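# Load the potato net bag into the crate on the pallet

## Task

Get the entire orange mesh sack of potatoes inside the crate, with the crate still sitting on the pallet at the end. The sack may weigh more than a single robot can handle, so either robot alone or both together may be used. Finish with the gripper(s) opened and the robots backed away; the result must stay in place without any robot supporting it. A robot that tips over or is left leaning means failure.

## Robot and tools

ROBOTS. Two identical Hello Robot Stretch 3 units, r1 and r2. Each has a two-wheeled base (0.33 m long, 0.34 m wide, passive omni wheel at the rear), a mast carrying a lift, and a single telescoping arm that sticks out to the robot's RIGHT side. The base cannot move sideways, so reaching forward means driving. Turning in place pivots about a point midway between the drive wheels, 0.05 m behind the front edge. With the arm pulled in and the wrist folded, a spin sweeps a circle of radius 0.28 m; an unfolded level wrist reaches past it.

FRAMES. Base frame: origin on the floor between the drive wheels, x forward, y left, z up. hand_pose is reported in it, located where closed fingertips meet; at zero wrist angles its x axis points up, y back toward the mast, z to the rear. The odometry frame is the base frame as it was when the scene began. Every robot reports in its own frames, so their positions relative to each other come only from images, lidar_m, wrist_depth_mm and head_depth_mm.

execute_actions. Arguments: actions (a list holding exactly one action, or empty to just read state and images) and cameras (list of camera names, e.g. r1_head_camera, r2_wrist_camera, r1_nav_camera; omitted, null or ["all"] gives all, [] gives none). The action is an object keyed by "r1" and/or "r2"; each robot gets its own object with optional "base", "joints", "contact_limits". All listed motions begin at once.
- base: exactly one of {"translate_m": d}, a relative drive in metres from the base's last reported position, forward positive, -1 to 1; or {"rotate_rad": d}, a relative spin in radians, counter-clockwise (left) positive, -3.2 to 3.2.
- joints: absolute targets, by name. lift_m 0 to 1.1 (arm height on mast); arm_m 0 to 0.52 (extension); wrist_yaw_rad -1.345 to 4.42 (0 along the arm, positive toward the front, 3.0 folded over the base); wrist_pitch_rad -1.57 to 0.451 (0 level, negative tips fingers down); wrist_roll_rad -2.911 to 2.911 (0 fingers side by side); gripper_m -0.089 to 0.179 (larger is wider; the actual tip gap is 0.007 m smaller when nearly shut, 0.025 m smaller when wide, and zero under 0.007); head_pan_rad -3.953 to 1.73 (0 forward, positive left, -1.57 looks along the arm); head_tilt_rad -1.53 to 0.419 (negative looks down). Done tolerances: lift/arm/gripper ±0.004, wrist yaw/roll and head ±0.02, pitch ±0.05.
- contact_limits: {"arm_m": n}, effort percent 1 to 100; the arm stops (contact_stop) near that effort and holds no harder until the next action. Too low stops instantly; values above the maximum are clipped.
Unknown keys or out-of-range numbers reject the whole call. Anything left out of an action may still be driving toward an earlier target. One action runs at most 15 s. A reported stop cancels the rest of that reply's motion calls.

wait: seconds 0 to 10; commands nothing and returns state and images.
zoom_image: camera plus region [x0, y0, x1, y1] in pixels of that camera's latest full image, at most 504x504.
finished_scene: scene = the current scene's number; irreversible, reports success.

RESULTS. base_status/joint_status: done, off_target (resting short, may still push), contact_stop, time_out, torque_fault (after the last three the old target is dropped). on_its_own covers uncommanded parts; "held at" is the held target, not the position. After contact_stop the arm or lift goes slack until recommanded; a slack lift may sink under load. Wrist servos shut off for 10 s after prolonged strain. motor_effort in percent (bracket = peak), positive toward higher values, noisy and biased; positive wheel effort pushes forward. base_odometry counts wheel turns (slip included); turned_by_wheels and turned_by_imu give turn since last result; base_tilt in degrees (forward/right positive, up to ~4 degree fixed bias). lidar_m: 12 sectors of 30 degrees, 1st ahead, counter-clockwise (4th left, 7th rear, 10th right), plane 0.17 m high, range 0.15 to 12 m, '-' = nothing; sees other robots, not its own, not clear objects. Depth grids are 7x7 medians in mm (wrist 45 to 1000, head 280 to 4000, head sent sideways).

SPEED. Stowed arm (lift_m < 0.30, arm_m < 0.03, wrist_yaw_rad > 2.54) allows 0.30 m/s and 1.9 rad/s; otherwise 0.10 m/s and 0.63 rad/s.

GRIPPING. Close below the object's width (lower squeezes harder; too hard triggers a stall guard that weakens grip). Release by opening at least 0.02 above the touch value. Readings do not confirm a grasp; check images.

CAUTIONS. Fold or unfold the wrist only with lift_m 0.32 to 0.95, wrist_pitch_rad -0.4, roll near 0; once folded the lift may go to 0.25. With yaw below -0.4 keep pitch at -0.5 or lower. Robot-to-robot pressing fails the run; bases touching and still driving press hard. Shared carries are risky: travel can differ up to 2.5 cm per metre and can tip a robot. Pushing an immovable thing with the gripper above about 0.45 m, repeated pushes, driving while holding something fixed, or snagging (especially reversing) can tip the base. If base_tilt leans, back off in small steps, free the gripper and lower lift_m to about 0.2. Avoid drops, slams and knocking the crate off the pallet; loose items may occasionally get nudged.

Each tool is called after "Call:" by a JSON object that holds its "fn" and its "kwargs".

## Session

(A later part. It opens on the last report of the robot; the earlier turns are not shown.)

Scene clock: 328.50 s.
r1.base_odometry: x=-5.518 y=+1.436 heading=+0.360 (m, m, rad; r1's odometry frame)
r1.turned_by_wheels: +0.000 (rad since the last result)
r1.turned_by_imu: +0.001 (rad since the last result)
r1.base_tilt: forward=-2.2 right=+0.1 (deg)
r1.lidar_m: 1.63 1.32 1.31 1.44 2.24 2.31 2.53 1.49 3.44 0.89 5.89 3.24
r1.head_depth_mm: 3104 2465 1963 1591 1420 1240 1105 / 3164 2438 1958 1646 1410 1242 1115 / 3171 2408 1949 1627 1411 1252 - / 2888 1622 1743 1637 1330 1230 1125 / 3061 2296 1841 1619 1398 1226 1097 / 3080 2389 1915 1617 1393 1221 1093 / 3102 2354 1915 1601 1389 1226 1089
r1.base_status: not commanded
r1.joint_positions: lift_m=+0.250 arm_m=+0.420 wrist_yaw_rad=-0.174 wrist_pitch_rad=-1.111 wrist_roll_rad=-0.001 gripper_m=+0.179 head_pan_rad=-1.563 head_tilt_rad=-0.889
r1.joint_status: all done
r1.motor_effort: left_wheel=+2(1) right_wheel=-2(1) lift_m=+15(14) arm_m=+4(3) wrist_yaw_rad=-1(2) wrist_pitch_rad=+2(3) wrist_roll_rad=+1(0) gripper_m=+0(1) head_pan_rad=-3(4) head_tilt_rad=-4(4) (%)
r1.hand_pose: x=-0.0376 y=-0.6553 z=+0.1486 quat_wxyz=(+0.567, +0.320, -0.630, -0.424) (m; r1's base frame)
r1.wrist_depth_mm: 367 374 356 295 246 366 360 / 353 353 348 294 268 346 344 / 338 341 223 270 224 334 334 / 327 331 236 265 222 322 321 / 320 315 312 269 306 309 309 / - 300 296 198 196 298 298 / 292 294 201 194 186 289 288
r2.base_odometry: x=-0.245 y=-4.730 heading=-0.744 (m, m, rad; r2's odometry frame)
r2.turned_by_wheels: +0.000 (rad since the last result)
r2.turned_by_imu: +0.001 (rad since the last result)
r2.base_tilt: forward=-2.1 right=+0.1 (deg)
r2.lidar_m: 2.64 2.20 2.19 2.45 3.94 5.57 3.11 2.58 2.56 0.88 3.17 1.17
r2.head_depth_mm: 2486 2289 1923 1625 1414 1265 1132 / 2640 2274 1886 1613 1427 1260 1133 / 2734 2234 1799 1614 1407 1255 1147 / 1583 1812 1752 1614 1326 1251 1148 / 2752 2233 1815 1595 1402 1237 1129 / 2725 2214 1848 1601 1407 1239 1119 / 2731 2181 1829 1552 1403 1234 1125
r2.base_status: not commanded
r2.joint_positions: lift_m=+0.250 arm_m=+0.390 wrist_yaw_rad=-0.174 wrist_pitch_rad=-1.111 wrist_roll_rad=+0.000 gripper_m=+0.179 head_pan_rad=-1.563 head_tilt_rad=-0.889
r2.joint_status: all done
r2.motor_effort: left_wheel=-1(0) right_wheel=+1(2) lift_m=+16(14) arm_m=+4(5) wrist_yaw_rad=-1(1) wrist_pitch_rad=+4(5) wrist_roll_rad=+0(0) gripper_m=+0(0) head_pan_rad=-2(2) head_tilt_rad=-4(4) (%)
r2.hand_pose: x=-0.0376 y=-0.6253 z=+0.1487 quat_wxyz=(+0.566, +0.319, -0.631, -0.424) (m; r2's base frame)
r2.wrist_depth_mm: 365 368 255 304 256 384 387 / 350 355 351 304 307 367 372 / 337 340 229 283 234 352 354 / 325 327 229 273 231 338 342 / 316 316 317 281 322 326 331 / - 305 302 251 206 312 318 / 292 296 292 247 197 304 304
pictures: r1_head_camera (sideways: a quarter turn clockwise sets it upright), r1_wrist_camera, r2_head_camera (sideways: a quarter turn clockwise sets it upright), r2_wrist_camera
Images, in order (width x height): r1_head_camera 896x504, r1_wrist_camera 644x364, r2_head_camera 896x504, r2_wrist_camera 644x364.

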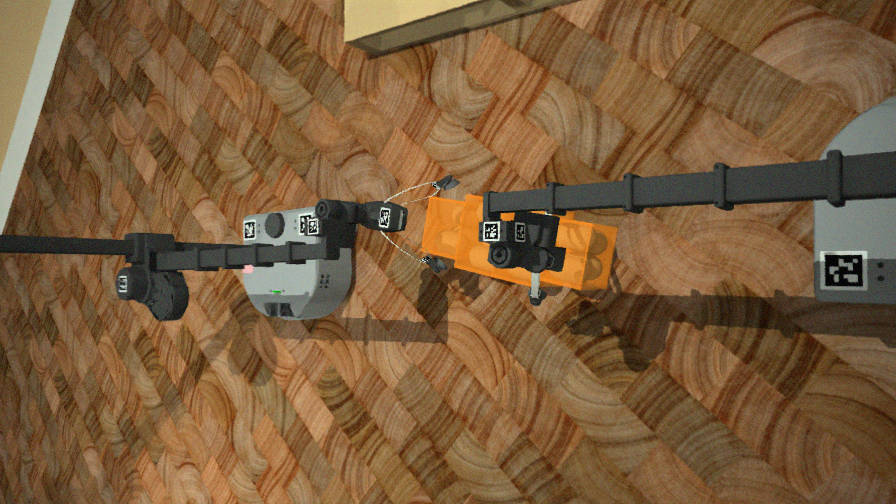

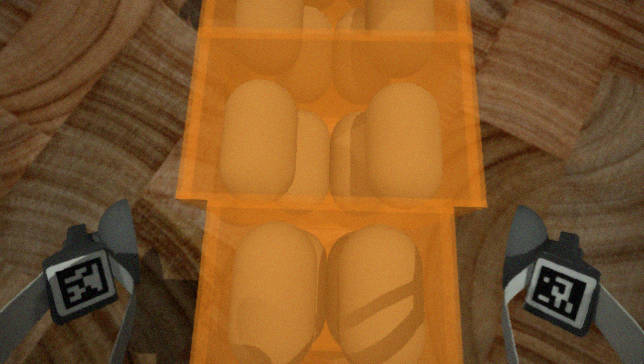

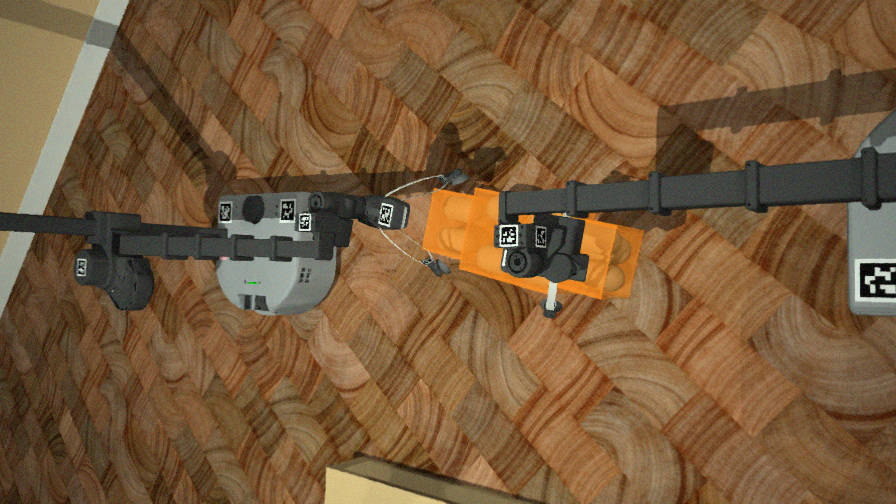

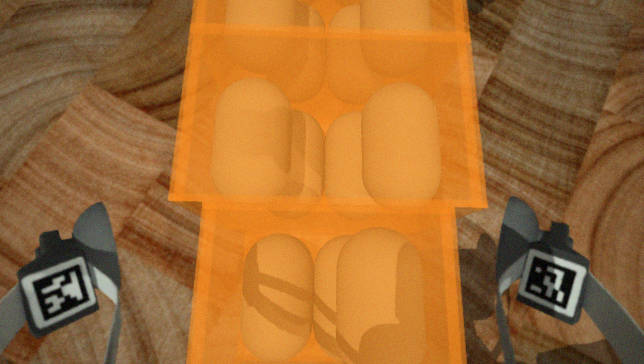

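Call:
{"fn": "execute_actions", "kwargs": {"actions": [{"r1": {"base": {"translate_m": -0.006}, "joints": {"lift_m": 0.16}}, "r2": {"base": {"translate_m": -0.012}, "joints": {"lift_m": 0.16}}}], "cameras": ["r1_head_camera", "r1_wrist_camera", "r2_head_camera", "r2_wrist_camera"]}}

Scene clock: 339.20 s.
r1.base_odometry: x=-5.524 y=+1.434 heading=+0.360 (m, m, rad; r1's odometry frame)
r1.turned_by_wheels: +0.000 (rad since the last result)
r1.turned_by_imu: +0.002 (rad since the last result)
r1.base_tilt: forward=-2.2 right=+0.1 (deg)
r1.lidar_m: 1.63 1.33 1.32 1.45 2.26 2.30 2.53 1.49 3.44 1.49 5.89 3.27
r1.head_depth_mm: 3119 2430 1949 1620 1429 1233 1112 / 3194 2422 1953 1645 1416 1238 1121 / 3214 2435 1940 1634 1409 1234 - / 3048 1911 1742 1532 1327 1228 1136 / 3105 2224 1840 1625 1394 1226 1097 / 3046 2371 1920 1617 1395 1223 1097 / 3095 2339 1916 1604 1382 1207 1090
r1.base_status: done
r1.joint_positions: lift_m=+0.185 arm_m=+0.420 wrist_yaw_rad=-0.173 wrist_pitch_rad=-1.091 wrist_roll_rad=+0.000 gripper_m=+0.179 head_pan_rad=-1.563 head_tilt_rad=-0.890
r1.joint_status: lift_m contact_stop (moved -0.065 of -0.090)
r1.on_its_own: lift_m is slack since a contact_stop, until your next command for it (your +0.160 is given up)
r1.motor_effort: left_wheel=+3(3) right_wheel=-7(9) lift_m=+18(17) arm_m=+3(4) wrist_yaw_rad=-3(1) wrist_pitch_rad=-3(5) wrist_roll_rad=+0(0) gripper_m=-1(1) head_pan_rad=-3(3) head_tilt_rad=-4(4) (%)
r1.hand_pose: x=-0.0383 y=-0.6600 z=+0.0855 quat_wxyz=(+0.571, +0.314, -0.633, -0.418) (m; r1's base frame)
r1.wrist_depth_mm: 298 303 199 232 196 294 291 / 290 287 164 241 161 282 281 / 276 274 156 210 155 266 267 / 263 262 166 206 161 259 260 / 256 251 150 248 243 249 246 / - 242 132 145 132 237 239 / 232 234 127 140 126 229 227
r2.base_odometry: x=-0.253 y=-4.722 heading=-0.743 (m, m, rad; r2's odometry frame)
r2.turned_by_wheels: +0.000 (rad since the last result)
r2.turned_by_imu: +0.001 (rad since the last result)
r2.base_tilt: forward=-2.2 right=+0.1 (deg)
r2.lidar_m: 2.65 2.21 2.20 2.45 3.96 5.56 3.10 2.57 2.56 1.49 3.18 1.18
r2.head_depth_mm: 2493 2312 1908 1633 1429 1270 1139 / 2642 2256 1884 1620 1428 1258 1138 / 2740 2269 1845 1596 1405 1256 1151 / 2699 1667 1694 1477 1334 1247 1147 / 2780 2152 1834 1604 1404 1245 1127 / 2704 2197 1850 1586 1405 1244 1119 / 2728 2192 1844 1552 1389 1236 1118
r2.base_status: done
r2.joint_positions: lift_m=+0.182 arm_m=+0.390 wrist_yaw_rad=-0.172 wrist_pitch_rad=-1.088 wrist_roll_rad=+0.004 gripper_m=+0.179 head_pan_rad=-1.563 head_tilt_rad=-0.889
r2.joint_status: lift_m contact_stop (moved -0.068 of -0.090)
r2.on_its_own: lift_m is slack since a contact_stop, until your next command for it (your +0.160 is given up)
r2.motor_effort: left_wheel=+2(5) right_wheel=-6(9) lift_m=+20(17) arm_m=+4(4) wrist_yaw_rad=-2(2) wrist_pitch_rad=-6(9) wrist_roll_rad=-2(2) gripper_m=-1(2) head_pan_rad=-2(2) head_tilt_rad=-4(4) (%)
r2.hand_pose: x=-0.0383 y=-0.6307 z=+0.0825 quat_wxyz=(+0.570, +0.312, -0.635, -0.417) (m; r2's base frame)
r2.wrist_depth_mm: 299 301 204 238 202 311 311 / 285 284 167 249 169 295 297 / 271 271 161 216 162 283 284 / 261 261 170 209 165 271 273 / 252 252 252 252 256 259 260 / - 242 190 190 138 248 252 / 230 234 181 182 132 240 239
pictures: r1_head_camera (sideways: a quarter turn clockwise sets it upright), r1_wrist_camera, r2_head_camera (sideways: a quarter turn clockwise sets it upright), r2_wrist_camera
Images, in order (width x height): r1_head_camera 896x504, r1_wrist_camera 644x364, r2_head_camera 896x504, r2_wrist_camera 644x364.

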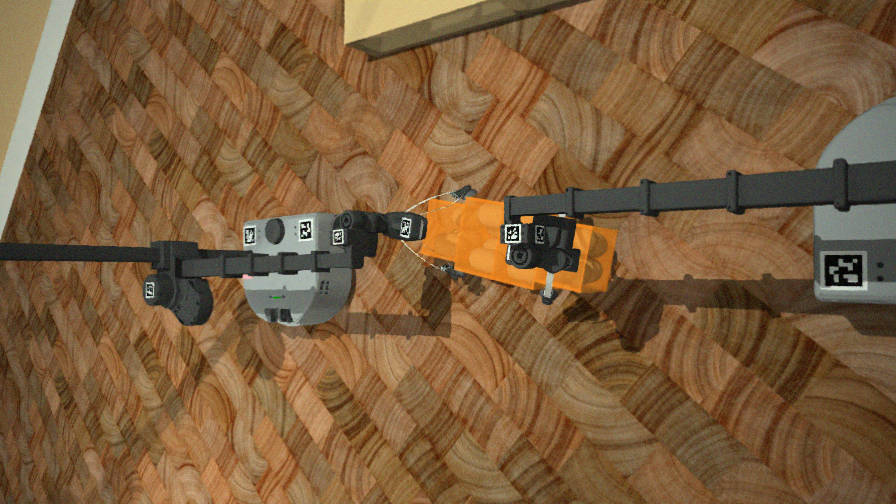

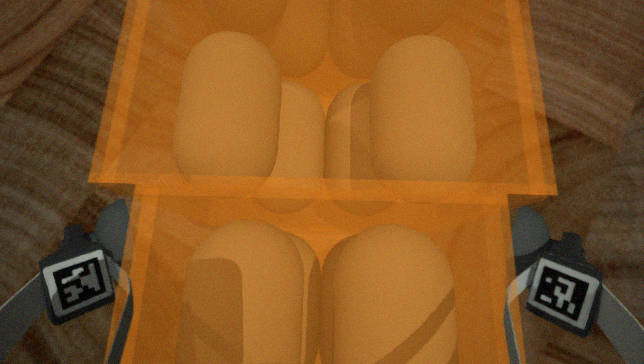

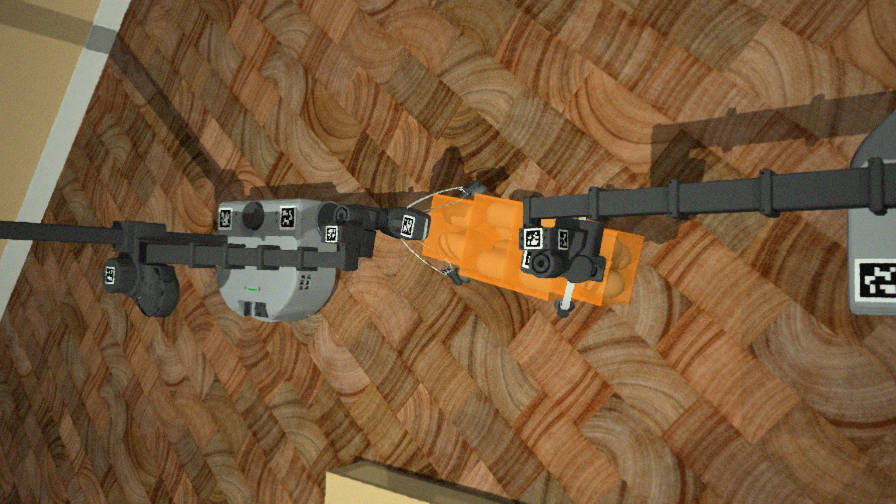

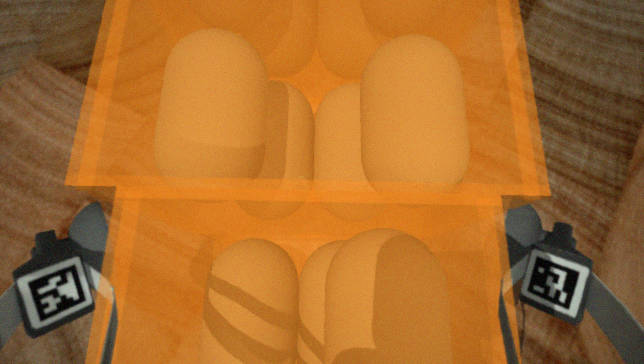

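Call:
{"fn": "execute_actions", "kwargs": {"actions": [{"r1": {"joints": {"lift_m": 0.23}}, "r2": {"joints": {"lift_m": 0.23}}}], "cameras": []}}

Call:
{"fn": "execute_actions", "kwargs": {"actions": [{"r1": {"base": {"translate_m": 0.01}, "joints": {"arm_m": 0.365}}, "r2": {"base": {"translate_m": 0.01}, "joints": {"arm_m": 0.335}}}], "cameras": ["r1_wrist_camera", "r2_wrist_camera"]}}

Scene clock: 362.53 s.
r1.base_odometry: x=-5.524 y=+1.434 heading=+0.360 (m, m, rad; r1's odometry frame)
r1.turned_by_wheels: +0.000 (rad since the last result)
r1.turned_by_imu: +0.001 (rad since the last result)
r1.base_tilt: forward=-2.1 right=+0.0 (deg)
r1.lidar_m: 1.63 1.33 1.32 1.45 2.25 2.30 2.52 1.48 3.43 0.91 5.88 3.28
r1.head_depth_mm: 3082 2469 1988 1597 1421 1235 1109 / 3160 2460 1955 1633 1409 1243 1120 / 3172 2413 1949 1649 1399 1237 - / 2973 1893 1727 1592 1320 1233 1132 / 3102 2291 1827 1636 1398 1236 1095 / 3073 2352 1938 1615 1398 1219 1091 / 3065 2341 1903 1609 1383 1227 1086
r1.base_status: not commanded
r1.joint_positions: lift_m=+0.230 arm_m=+0.420 wrist_yaw_rad=-0.173 wrist_pitch_rad=-1.101 wrist_roll_rad=+0.000 gripper_m=+0.179 head_pan_rad=-1.563 head_tilt_rad=-0.890
r1.joint_status: all done
r1.motor_effort: left_wheel=+2(3) right_wheel=-2(7) lift_m=+24(24) arm_m=+3(4) wrist_yaw_rad=-2(3) wrist_pitch_rad=+0(3) wrist_roll_rad=+0(0) gripper_m=+0(1) head_pan_rad=-4(3) head_tilt_rad=-4(4) (%)
r1.hand_pose: x=-0.0379 y=-0.6578 z=+0.1291 quat_wxyz=(+0.569, +0.316, -0.632, -0.421) (m; r1's base frame)
r1.wrist_depth_mm: 350 351 230 273 226 345 344 / 336 332 251 274 244 328 323 / 320 321 203 254 202 310 315 / 308 306 203 245 201 298 301 / 300 293 295 256 291 289 289 / - 284 175 181 175 280 281 / 276 274 168 177 168 271 264
r2.base_odometry: x=-0.253 y=-4.722 heading=-0.744 (m, m, rad; r2's odometry frame)
r2.turned_by_wheels: +0.000 (rad since the last result)
r2.turned_by_imu: +0.000 (rad since the last result)
r2.base_tilt: forward=-2.2 right=+0.1 (deg)
r2.lidar_m: 2.65 2.20 2.20 2.46 3.97 5.56 3.08 2.57 2.55 0.89 3.19 1.18
r2.head_depth_mm: 2501 2297 1908 1628 1419 1263 1141 / 2639 2240 1892 1620 1419 1255 1138 / 2744 2254 1839 1579 1417 1253 1164 / 2700 1699 1316 1484 1329 1248 1151 / 2779 2164 1811 1602 1385 1246 1133 / 2781 2187 1855 1594 1391 1239 1119 / 2690 2177 1844 1554 1394 1236 1110
r2.base_status: not commanded
r2.joint_positions: lift_m=+0.230 arm_m=+0.390 wrist_yaw_rad=-0.173 wrist_pitch_rad=-1.102 wrist_roll_rad=+0.004 gripper_m=+0.179 head_pan_rad=-1.563 head_tilt_rad=-0.889
r2.joint_status: all done
r2.motor_effort: left_wheel=+0(3) right_wheel=-1(8) lift_m=+25(29) arm_m=+4(4) wrist_yaw_rad=-1(3) wrist_pitch_rad=+1(6) wrist_roll_rad=-2(2) gripper_m=+0(1) head_pan_rad=-2(2) head_tilt_rad=-5(4) (%)
r2.hand_pose: x=-0.0379 y=-0.6274 z=+0.1289 quat_wxyz=(+0.567, +0.316, -0.633, -0.422) (m; r2's base frame)
r2.wrist_depth_mm: 345 349 236 284 238 360 367 / 333 334 244 285 337 346 348 / 320 319 207 262 210 331 334 / 307 308 207 253 208 316 320 / 297 295 299 266 302 306 307 / - 286 234 197 196 293 298 / 272 276 226 188 185 283 283
pictures: none
No camera images: the call's "cameras" was empty. Leave "cameras" out to get every camera's image.

Scene clock: 364.07 s.
r1.base_odometry: x=-5.515 y=+1.437 heading=+0.360 (m, m, rad; r1's odometry frame)
r1.turned_by_wheels: +0.000 (rad since the last result)
r1.turned_by_imu: +0.000 (rad since the last result)
r1.base_tilt: forward=-2.1 right=+0.2 (deg)
r1.lidar_m: 1.62 1.32 1.31 1.44 2.24 2.30 2.53 1.50 3.45 0.96 5.87 3.26
r1.head_depth_mm: 3074 2450 1968 1595 1425 1247 1109 / 3197 2409 1943 1633 1405 1244 1122 / 3154 2412 1947 1646 1413 1239 - / 2842 1628 1770 1598 1343 1230 1146 / 3081 2312 1853 1621 1389 1231 1096 / 3112 2376 1935 1619 1387 1227 1094 / 3028 2348 1905 1619 1382 1218 1088
r1.base_status: done
r1.joint_positions: lift_m=+0.230 arm_m=+0.365 wrist_yaw_rad=-0.173 wrist_pitch_rad=-1.101 wrist_roll_rad=+0.000 gripper_m=+0.179 head_pan_rad=-1.563 head_tilt_rad=-0.890
r1.joint_status: all done
r1.motor_effort: left_wheel=+1(5) right_wheel=-1(4) lift_m=+23(24) arm_m=-2(2) wrist_yaw_rad=-1(2) wrist_pitch_rad=+0(0) wrist_roll_rad=+0(0) gripper_m=+0(0) head_pan_rad=-3(3) head_tilt_rad=-5(4) (%)
r1.hand_pose: x=-0.0379 y=-0.6033 z=+0.1291 quat_wxyz=(+0.568, +0.316, -0.632, -0.421) (m; r1's base frame)
r1.wrist_depth_mm: 353 346 223 287 223 343 339 / 335 332 214 263 210 327 324 / 319 319 312 260 311 314 312 / 306 308 190 195 195 300 299 / 295 293 183 188 185 290 290 / - 282 277 278 280 280 279 / 273 275 273 270 269 272 267
r2.base_odometry: x=-0.246 y=-4.728 heading=-0.744 (m, m, rad; r2's odometry frame)
r2.turned_by_wheels: +0.000 (rad since the last result)
r2.turned_by_imu: +0.000 (rad since the last result)
r2.base_tilt: forward=-2.1 right=+0.0 (deg)
r2.lidar_m: 2.64 2.20 2.19 2.44 3.93 5.57 3.10 2.57 2.57 0.95 3.17 1.17
r2.head_depth_mm: 2511 2301 1901 1643 1416 1263 1138 / 2647 2286 1887 1613 1438 1263 1138 / 2718 2243 1811 1590 1415 1263 1149 / 2722 1589 1706 1574 1351 1248 1150 / 2753 2231 1807 1592 1399 1251 1125 / 2765 2196 1842 1603 1403 1235 1116 / 2702 2192 1861 1549 1382 1234 1115
r2.base_status: done
r2.joint_positions: lift_m=+0.230 arm_m=+0.335 wrist_yaw_rad=-0.174 wrist_pitch_rad=-1.103 wrist_roll_rad=+0.004 gripper_m=+0.179 head_pan_rad=-1.563 head_tilt_rad=-0.889
r2.joint_status: all done
r2.motor_effort: left_wheel=-1(3) right_wheel=+0(6) lift_m=+24(25) arm_m=-5(7) wrist_yaw_rad=-2(2) wrist_pitch_rad=+1(1) wrist_roll_rad=-2(2) gripper_m=-1(0) head_pan_rad=-2(2) head_tilt_rad=-4(4) (%)
r2.hand_pose: x=-0.0379 y=-0.5730 z=+0.1288 quat_wxyz=(+0.567, +0.316, -0.633, -0.422) (m; r2's base frame)
r2.wrist_depth_mm: 345 347 228 296 352 363 367 / 333 333 218 274 221 346 347 / 318 320 272 269 325 332 334 / 306 306 308 208 311 318 320 / 297 297 244 200 299 306 307 / - 286 285 245 290 293 298 / 272 276 278 280 282 283 285
pictures: r1_wrist_camera, r2_wrist_camera
Images, in order (width x height): r1_wrist_camera 644x364, r2_wrist_camera 644x364.

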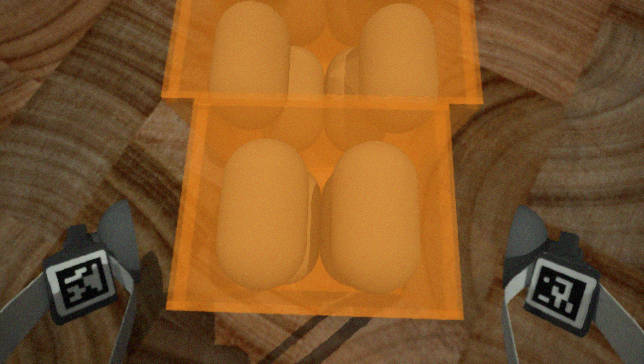

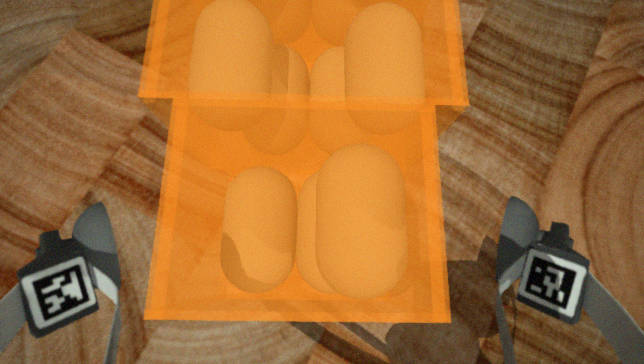

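Call:
{"fn": "execute_actions", "kwargs": {"actions": [{"r1": {"joints": {"lift_m": 0.155}}, "r2": {"base": {"translate_m": 0.004}, "joints": {"lift_m": 0.155}}}], "cameras": ["r1_head_camera", "r1_wrist_camera", "r2_head_camera", "r2_wrist_camera"]}}

Scene clock: 370.63 s.
r1.base_odometry: x=-5.515 y=+1.437 heading=+0.360 (m, m, rad; r1's odometry frame)
r1.turned_by_wheels: +0.000 (rad since the last result)
r1.turned_by_imu: +0.002 (rad since the last result)
r1.base_tilt: forward=-2.1 right=+0.0 (deg)
r1.lidar_m: 1.62 1.32 1.31 1.44 2.25 2.31 2.54 1.49 3.45 0.99 5.89 3.26
r1.head_depth_mm: 3063 2478 1973 1612 1412 1243 1111 / 3117 2440 1968 1634 1410 1238 1120 / 3168 2394 1914 1632 1410 1241 - / 3026 1655 1783 1595 1348 1239 1142 / 3123 2312 1863 1634 1383 1227 1093 / 3095 2400 1938 1614 1396 1224 1094 / 3079 2362 1925 1599 1385 1221 1094
r1.base_status: not commanded
r1.joint_positions: lift_m=+0.184 arm_m=+0.365 wrist_yaw_rad=-0.172 wrist_pitch_rad=-1.082 wrist_roll_rad=+0.004 gripper_m=+0.179 head_pan_rad=-1.563 head_tilt_rad=-0.890
r1.joint_status: lift_m contact_stop (moved -0.045 of -0.075)
r1.on_its_own: lift_m is slack since a contact_stop, until your next command for it (your +0.155 is given up)
r1.motor_effort: left_wheel=+4(5) right_wheel=-8(12) lift_m=+19(17) arm_m=-1(2) wrist_yaw_rad=-4(5) wrist_pitch_rad=-5(8) wrist_roll_rad=-2(3) gripper_m=-1(1) head_pan_rad=-4(3) head_tilt_rad=-3(4) (%)
r1.hand_pose: x=-0.0386 y=-0.6076 z=+0.0857 quat_wxyz=(+0.571, +0.310, -0.636, -0.416) (m; r1's base frame)
r1.wrist_depth_mm: 303 304 173 236 171 295 295 / 291 287 177 219 173 281 282 / 275 277 192 221 214 270 269 / 265 263 144 154 142 261 257 / 255 252 137 149 137 246 247 / - 242 138 198 135 239 240 / 234 232 232 231 233 229 226
r2.base_odometry: x=-0.243 y=-4.731 heading=-0.744 (m, m, rad; r2's odometry frame)
r2.turned_by_wheels: +0.000 (rad since the last result)
r2.turned_by_imu: +0.001 (rad since the last result)
r2.base_tilt: forward=-2.3 right=+0.0 (deg)
r2.lidar_m: 2.65 2.20 2.19 2.45 3.94 5.54 3.10 2.58 2.57 0.97 3.17 1.17
r2.head_depth_mm: 2546 2273 1903 1626 1425 1261 1138 / 2625 2270 1900 1617 1421 1263 1143 / 2745 2244 1793 1581 1413 1265 1148 / 2736 1631 1708 1572 1392 1254 1153 / 2772 2210 1814 1595 1400 1251 1135 / 2734 2207 1820 1586 1392 1234 1127 / 2730 2190 1827 1556 1383 1237 1111
r2.base_status: done
r2.joint_positions: lift_m=+0.181 arm_m=+0.335 wrist_yaw_rad=-0.175 wrist_pitch_rad=-1.078 wrist_roll_rad=+0.004 gripper_m=+0.179 head_pan_rad=-1.563 head_tilt_rad=-0.889
r2.joint_status: lift_m contact_stop (moved -0.049 of -0.075)
r2.on_its_own: lift_m is slack since a contact_stop, until your next command for it (your +0.155 is given up)
r2.motor_effort: left_wheel=+0(2) right_wheel=+0(5) lift_m=+19(20) arm_m=-1(5) wrist_yaw_rad=+0(2) wrist_pitch_rad=-10(14) wrist_roll_rad=-2(2) gripper_m=-2(1) head_pan_rad=-2(1) head_tilt_rad=-4(4) (%)
r2.hand_pose: x=-0.0390 y=-0.5784 z=+0.0826 quat_wxyz=(+0.572, +0.308, -0.637, -0.416) (m; r2's base frame)
r2.wrist_depth_mm: 300 302 177 243 180 312 316 / 284 287 181 226 181 298 300 / 274 273 273 228 225 284 286 / 262 264 213 205 151 272 272 / 252 252 197 196 144 259 263 / - 243 195 196 141 248 252 / 229 234 234 236 237 239 239
pictures: r1_head_camera (sideways: a quarter turn clockwise sets it upright), r1_wrist_camera, r2_head_camera (sideways: a quarter turn clockwise sets it upright), r2_wrist_camera
Images, in order (width x height): r1_head_camera 896x504, r1_wrist_camera 644x364, r2_head_camera 896x504, r2_wrist_camera 644x364.

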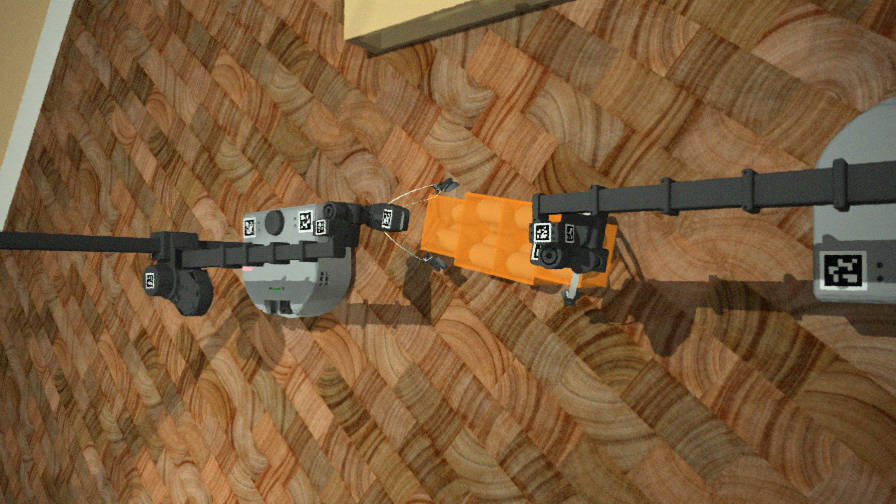

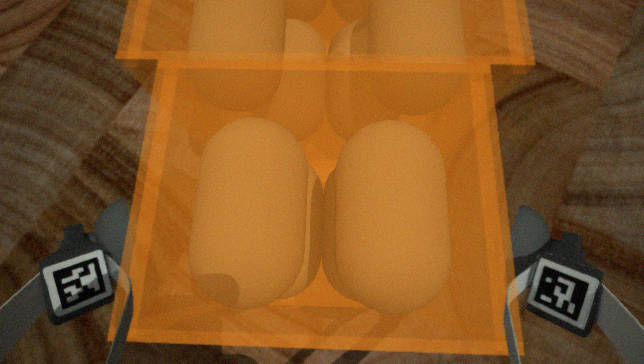

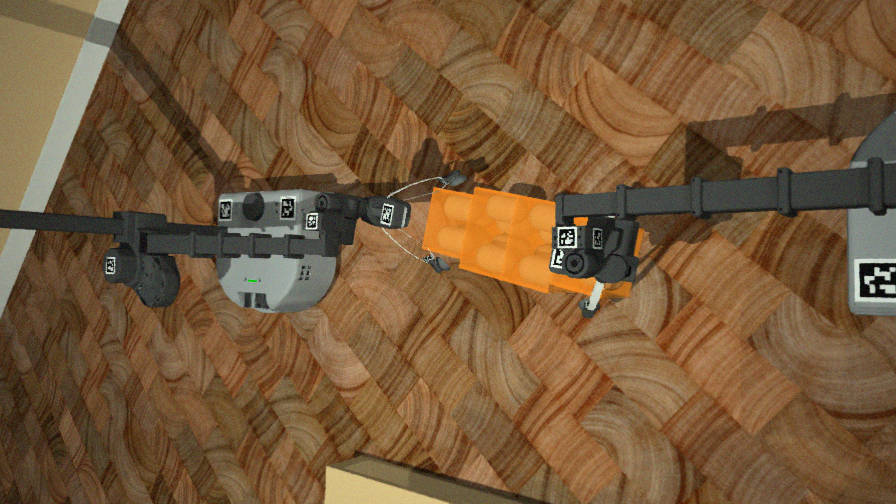

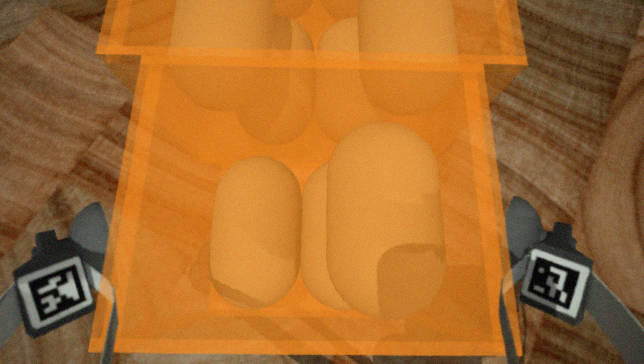

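Call:
{"fn": "execute_actions", "kwargs": {"actions": [{"r1": {"joints": {"lift_m": 0.184, "gripper_m": 0.07}}, "r2": {"joints": {"lift_m": 0.181, "gripper_m": 0.07}}}], "cameras": ["r1_head_camera", "r1_wrist_camera", "r2_head_camera", "r2_wrist_camera"]}}

Scene clock: 393.67 s.
r1.base_odometry: x=-5.515 y=+1.437 heading=+0.360 (m, m, rad; r1's odometry frame)
r1.turned_by_wheels: +0.000 (rad since the last result)
r1.turned_by_imu: +0.004 (rad since the last result)
r1.base_tilt: forward=-2.1 right=+0.0 (deg)
r1.lidar_m: 1.62 1.32 1.31 1.44 2.26 2.31 2.54 1.49 3.45 1.50 5.94 3.21
r1.head_depth_mm: 3143 2427 1974 1599 1416 1246 1115 / 3185 2427 1952 1652 1409 1246 1121 / 3199 2420 1905 1637 1406 1241 - / 3033 1900 1753 1587 1356 1227 1140 / 3137 2306 1867 1630 1396 1226 1096 / 3070 2348 1912 1608 1380 1217 1089 / 3088 2340 1918 1602 1389 1220 1091
r1.base_status: not commanded
r1.joint_positions: lift_m=+0.185 arm_m=+0.365 wrist_yaw_rad=-0.175 wrist_pitch_rad=-1.070 wrist_roll_rad=-0.001 gripper_m=+0.072 head_pan_rad=-1.563 head_tilt_rad=-0.890
r1.joint_status: all done
r1.motor_effort: left_wheel=+1(4) right_wheel=-1(8) lift_m=+7(16) arm_m=+1(0) wrist_yaw_rad=+0(6) wrist_pitch_rad=-9(11) wrist_roll_rad=+0(2) gripper_m=-35(100) head_pan_rad=-3(3) head_tilt_rad=-3(4) (%)
r1.hand_pose: x=-0.0393 y=-0.6103 z=+0.0872 quat_wxyz=(+0.575, +0.306, -0.637, -0.412) (m; r1's base frame)
r1.wrist_depth_mm: 316 312 179 256 178 306 302 / 297 297 176 227 174 291 291 / 283 278 198 223 217 277 273 / 269 268 149 158 147 263 263 / 258 258 141 152 140 256 252 / 247 244 140 196 137 239 240 / 233 236 235 234 231 232 232
r2.base_odometry: x=-0.243 y=-4.731 heading=-0.744 (m, m, rad; r2's odometry frame)
r2.turned_by_wheels: +0.000 (rad since the last result)
r2.turned_by_imu: +0.001 (rad since the last result)
r2.base_tilt: forward=-2.2 right=+0.0 (deg)
r2.lidar_m: 2.65 2.19 2.19 2.44 3.95 5.55 3.10 2.58 2.57 1.49 3.19 1.17
r2.head_depth_mm: 2494 2320 1900 1633 1428 1263 1135 / 2629 2266 1885 1615 1412 1266 1137 / 2720 2247 1782 1587 1405 1283 1149 / 2703 1626 1718 1573 1404 1256 1147 / 2781 2207 1831 1597 1402 1242 1134 / 2737 2200 1846 1599 1391 1237 1119 / 2725 2182 1843 1562 1398 1239 1115
r2.base_status: not commanded
r2.joint_positions: lift_m=+0.187 arm_m=+0.335 wrist_yaw_rad=-0.176 wrist_pitch_rad=-1.070 wrist_roll_rad=+0.003 gripper_m=+0.072 head_pan_rad=-1.563 head_tilt_rad=-0.890
r2.joint_status: lift_m contact_stop (moved +0.006 of +0.000); the others done
r2.on_its_own: lift_m is slack since a contact_stop, until your next command for it (your +0.181 is given up)
r2.motor_effort: left_wheel=+1(5) right_wheel=-2(11) lift_m=+20(22) arm_m=-1(1) wrist_yaw_rad=+1(5) wrist_pitch_rad=-13(15) wrist_roll_rad=-2(3) gripper_m=-33(100) head_pan_rad=-2(2) head_tilt_rad=-4(4) (%)
r2.hand_pose: x=-0.0395 y=-0.5803 z=+0.0890 quat_wxyz=(+0.573, +0.305, -0.638, -0.414) (m; r2's base frame)
r2.wrist_depth_mm: 308 312 184 264 188 322 328 / 294 296 184 235 184 305 309 / 281 284 278 233 284 291 294 / 269 271 267 212 158 279 280 / 257 260 203 203 150 268 268 / - 248 199 201 146 - 257 / 236 237 241 241 242 244 246
pictures: r1_head_camera (sideways: a quarter turn clockwise sets it upright), r1_wrist_camera, r2_head_camera (sideways: a quarter turn clockwise sets it upright), r2_wrist_camera
Images, in order (width x height): r1_head_camera 896x504, r1_wrist_camera 644x364, r2_head_camera 896x504, r2_wrist_camera 644x364.

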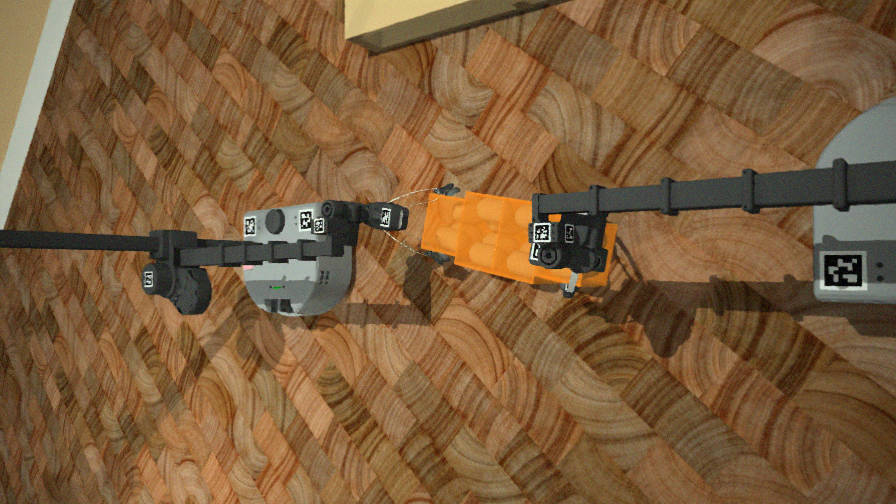

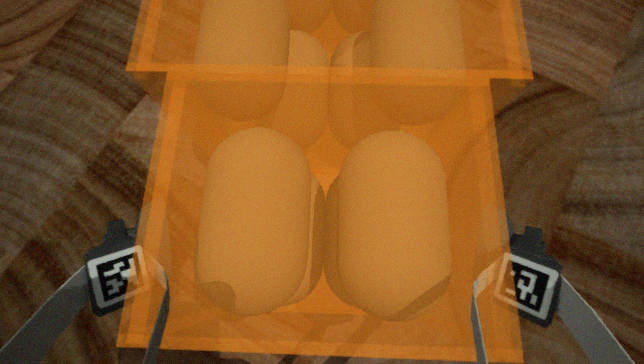

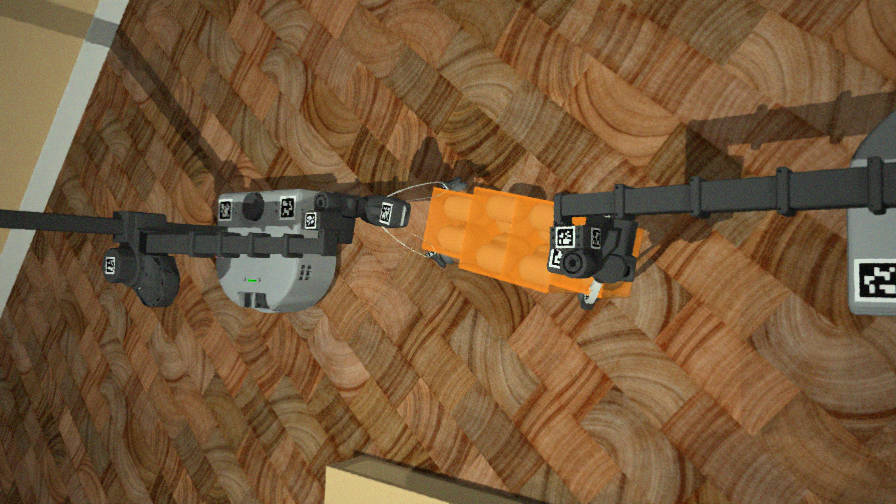

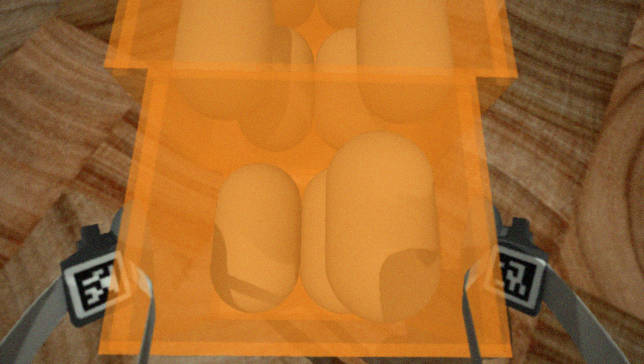

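Call:
{"fn": "execute_actions", "kwargs": {"actions": [{"r1": {"joints": {"lift_m": 0.25}}, "r2": {"joints": {"lift_m": 0.25}}}], "cameras": ["r1_nav_camera", "r1_wrist_camera", "r2_head_camera", "r2_wrist_camera"]}}

Scene clock: 398.53 s.
r1.base_odometry: x=-5.515 y=+1.437 heading=+0.360 (m, m, rad; r1's odometry frame)
r1.turned_by_wheels: +0.000 (rad since the last result)
r1.turned_by_imu: +0.001 (rad since the last result)
r1.base_tilt: forward=-2.1 right=+0.2 (deg)
r1.lidar_m: 1.62 1.32 1.31 1.44 2.26 2.30 2.54 1.49 3.46 0.58 5.95 3.23
r1.head_depth_mm: 3036 2456 1977 1590 1414 1243 1103 / 3235 2442 1965 1649 1409 1241 1121 / 3088 2423 1900 1642 1389 1239 - / 2972 1902 1771 1574 1349 1232 1145 / 3108 2283 1841 1616 1388 1230 1093 / 3093 2343 1934 1612 1390 1221 1091 / 3032 2338 1911 1598 1385 1225 1089
r1.base_status: not commanded
r1.joint_positions: lift_m=+0.249 arm_m=+0.365 wrist_yaw_rad=-0.175 wrist_pitch_rad=-1.063 wrist_roll_rad=-0.001 gripper_m=+0.095 head_pan_rad=-1.563 head_tilt_rad=-0.890
r1.joint_status: all done
r1.on_its_own: gripper_m is held at +0.094, not at your +0.070, by its stall guard, which is still easing
r1.motor_effort: left_wheel=+0(0) right_wheel=+3(3) lift_m=+30(32) arm_m=-1(2) wrist_yaw_rad=+0(1) wrist_pitch_rad=-11(12) wrist_roll_rad=+0(0) gripper_m=-23(27) head_pan_rad=-4(3) head_tilt_rad=-4(3) (%)
r1.hand_pose: x=-0.0396 y=-0.6122 z=+0.1524 quat_wxyz=(+0.577, +0.304, -0.638, -0.410) (m; r1's base frame)
r1.wrist_depth_mm: 391 384 204 280 203 381 377 / 363 364 190 249 187 358 360 / 345 344 231 233 204 345 347 / 334 332 155 164 153 329 327 / 320 317 146 156 145 314 313 / 307 302 143 199 141 - 301 / 289 290 290 289 291 289 286
r2.base_odometry: x=-0.243 y=-4.731 heading=-0.744 (m, m, rad; r2's odometry frame)
r2.turned_by_wheels: +0.000 (rad since the last result)
r2.turned_by_imu: +0.000 (rad since the last result)
r2.base_tilt: forward=-2.1 right=+0.2 (deg)
r2.lidar_m: 2.65 2.20 2.19 2.44 3.96 5.56 3.11 2.58 2.57 0.55 3.17 1.17
r2.head_depth_mm: 2513 2292 1918 1644 1419 1266 1136 / 2644 2278 1895 1622 1417 1262 1129 / 2742 2273 1791 1586 1409 1253 - / 1601 1704 1748 1532 1329 1251 1151 / 2784 2220 1817 1588 1397 1249 1137 / 2750 2198 1839 1595 1390 1243 1112 / 2710 2208 1821 1560 1382 1234 1114
r2.base_status: not commanded
r2.joint_positions: lift_m=+0.249 arm_m=+0.335 wrist_yaw_rad=-0.174 wrist_pitch_rad=-1.065 wrist_roll_rad=+0.003 gripper_m=+0.094 head_pan_rad=-1.563 head_tilt_rad=-0.890
r2.joint_status: all done
r2.on_its_own: gripper_m is held at +0.093, not at your +0.070, by its stall guard, which is still easing
r2.motor_effort: left_wheel=-1(2) right_wheel=+4(5) lift_m=+31(34) arm_m=-3(3) wrist_yaw_rad=+0(2) wrist_pitch_rad=-15(16) wrist_roll_rad=-2(2) gripper_m=-24(27) head_pan_rad=-2(2) head_tilt_rad=-4(4) (%)
r2.hand_pose: x=-0.0395 y=-0.5816 z=+0.1521 quat_wxyz=(+0.575, +0.304, -0.639, -0.412) (m; r2's base frame)
r2.wrist_depth_mm: 385 387 208 291 212 403 406 / 364 368 194 254 197 381 383 / 348 351 243 240 352 364 367 / 332 334 330 216 162 346 347 / 317 323 207 205 154 337 332 / 308 306 200 202 150 - 318 / 292 293 296 299 300 302 305
pictures: r1_nav_camera (sideways: a quarter turn counterclockwise sets it upright), r1_wrist_camera, r2_head_camera (sideways: a quarter turn clockwise sets it upright), r2_wrist_camera
Images, in order (width x height): r1_nav_camera 672x504, r1_wrist_camera 644x364, r2_head_camera 896x504, r2_wrist_camera 644x364.

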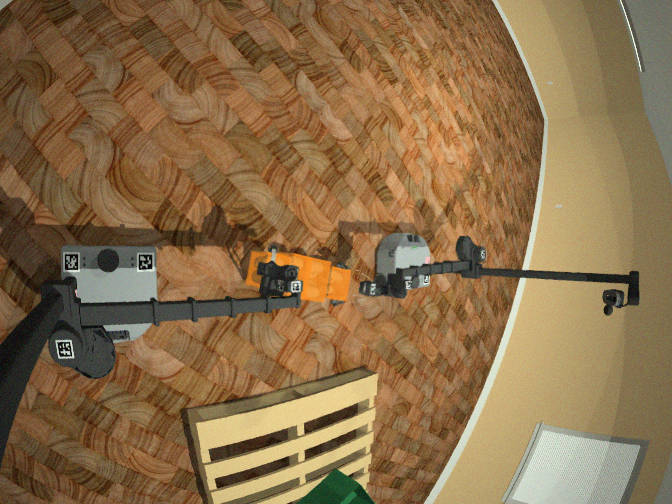

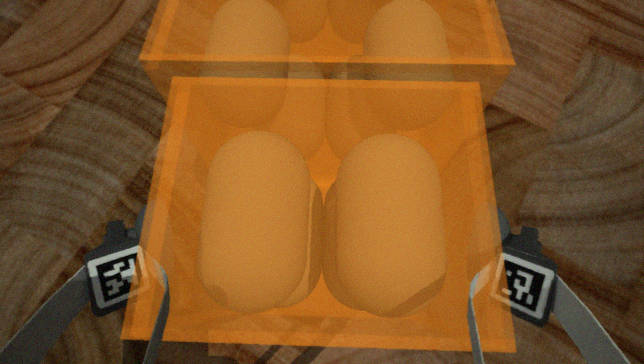

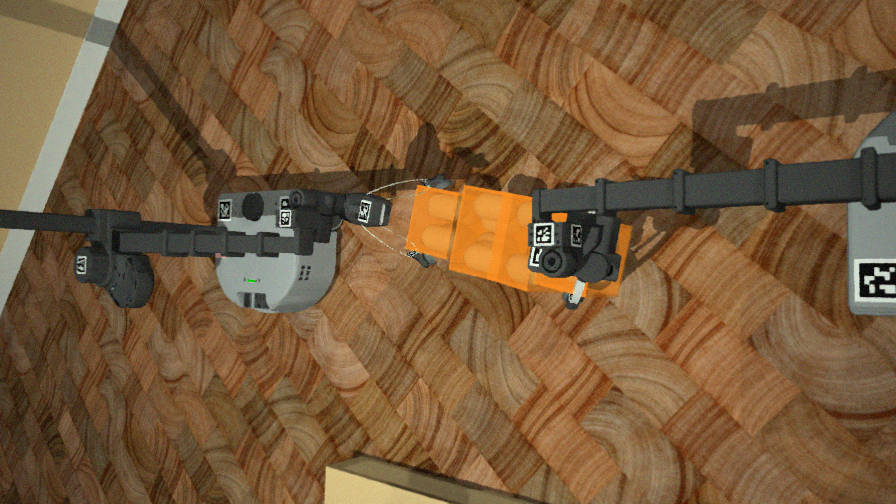

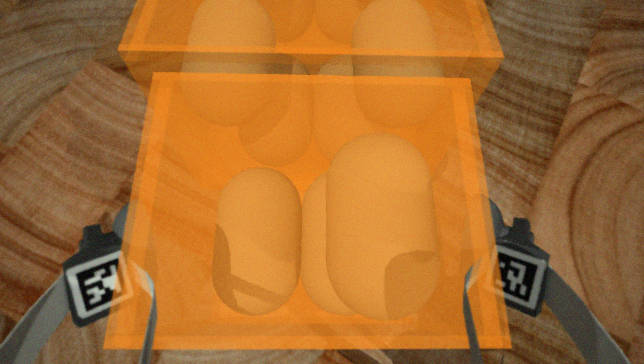

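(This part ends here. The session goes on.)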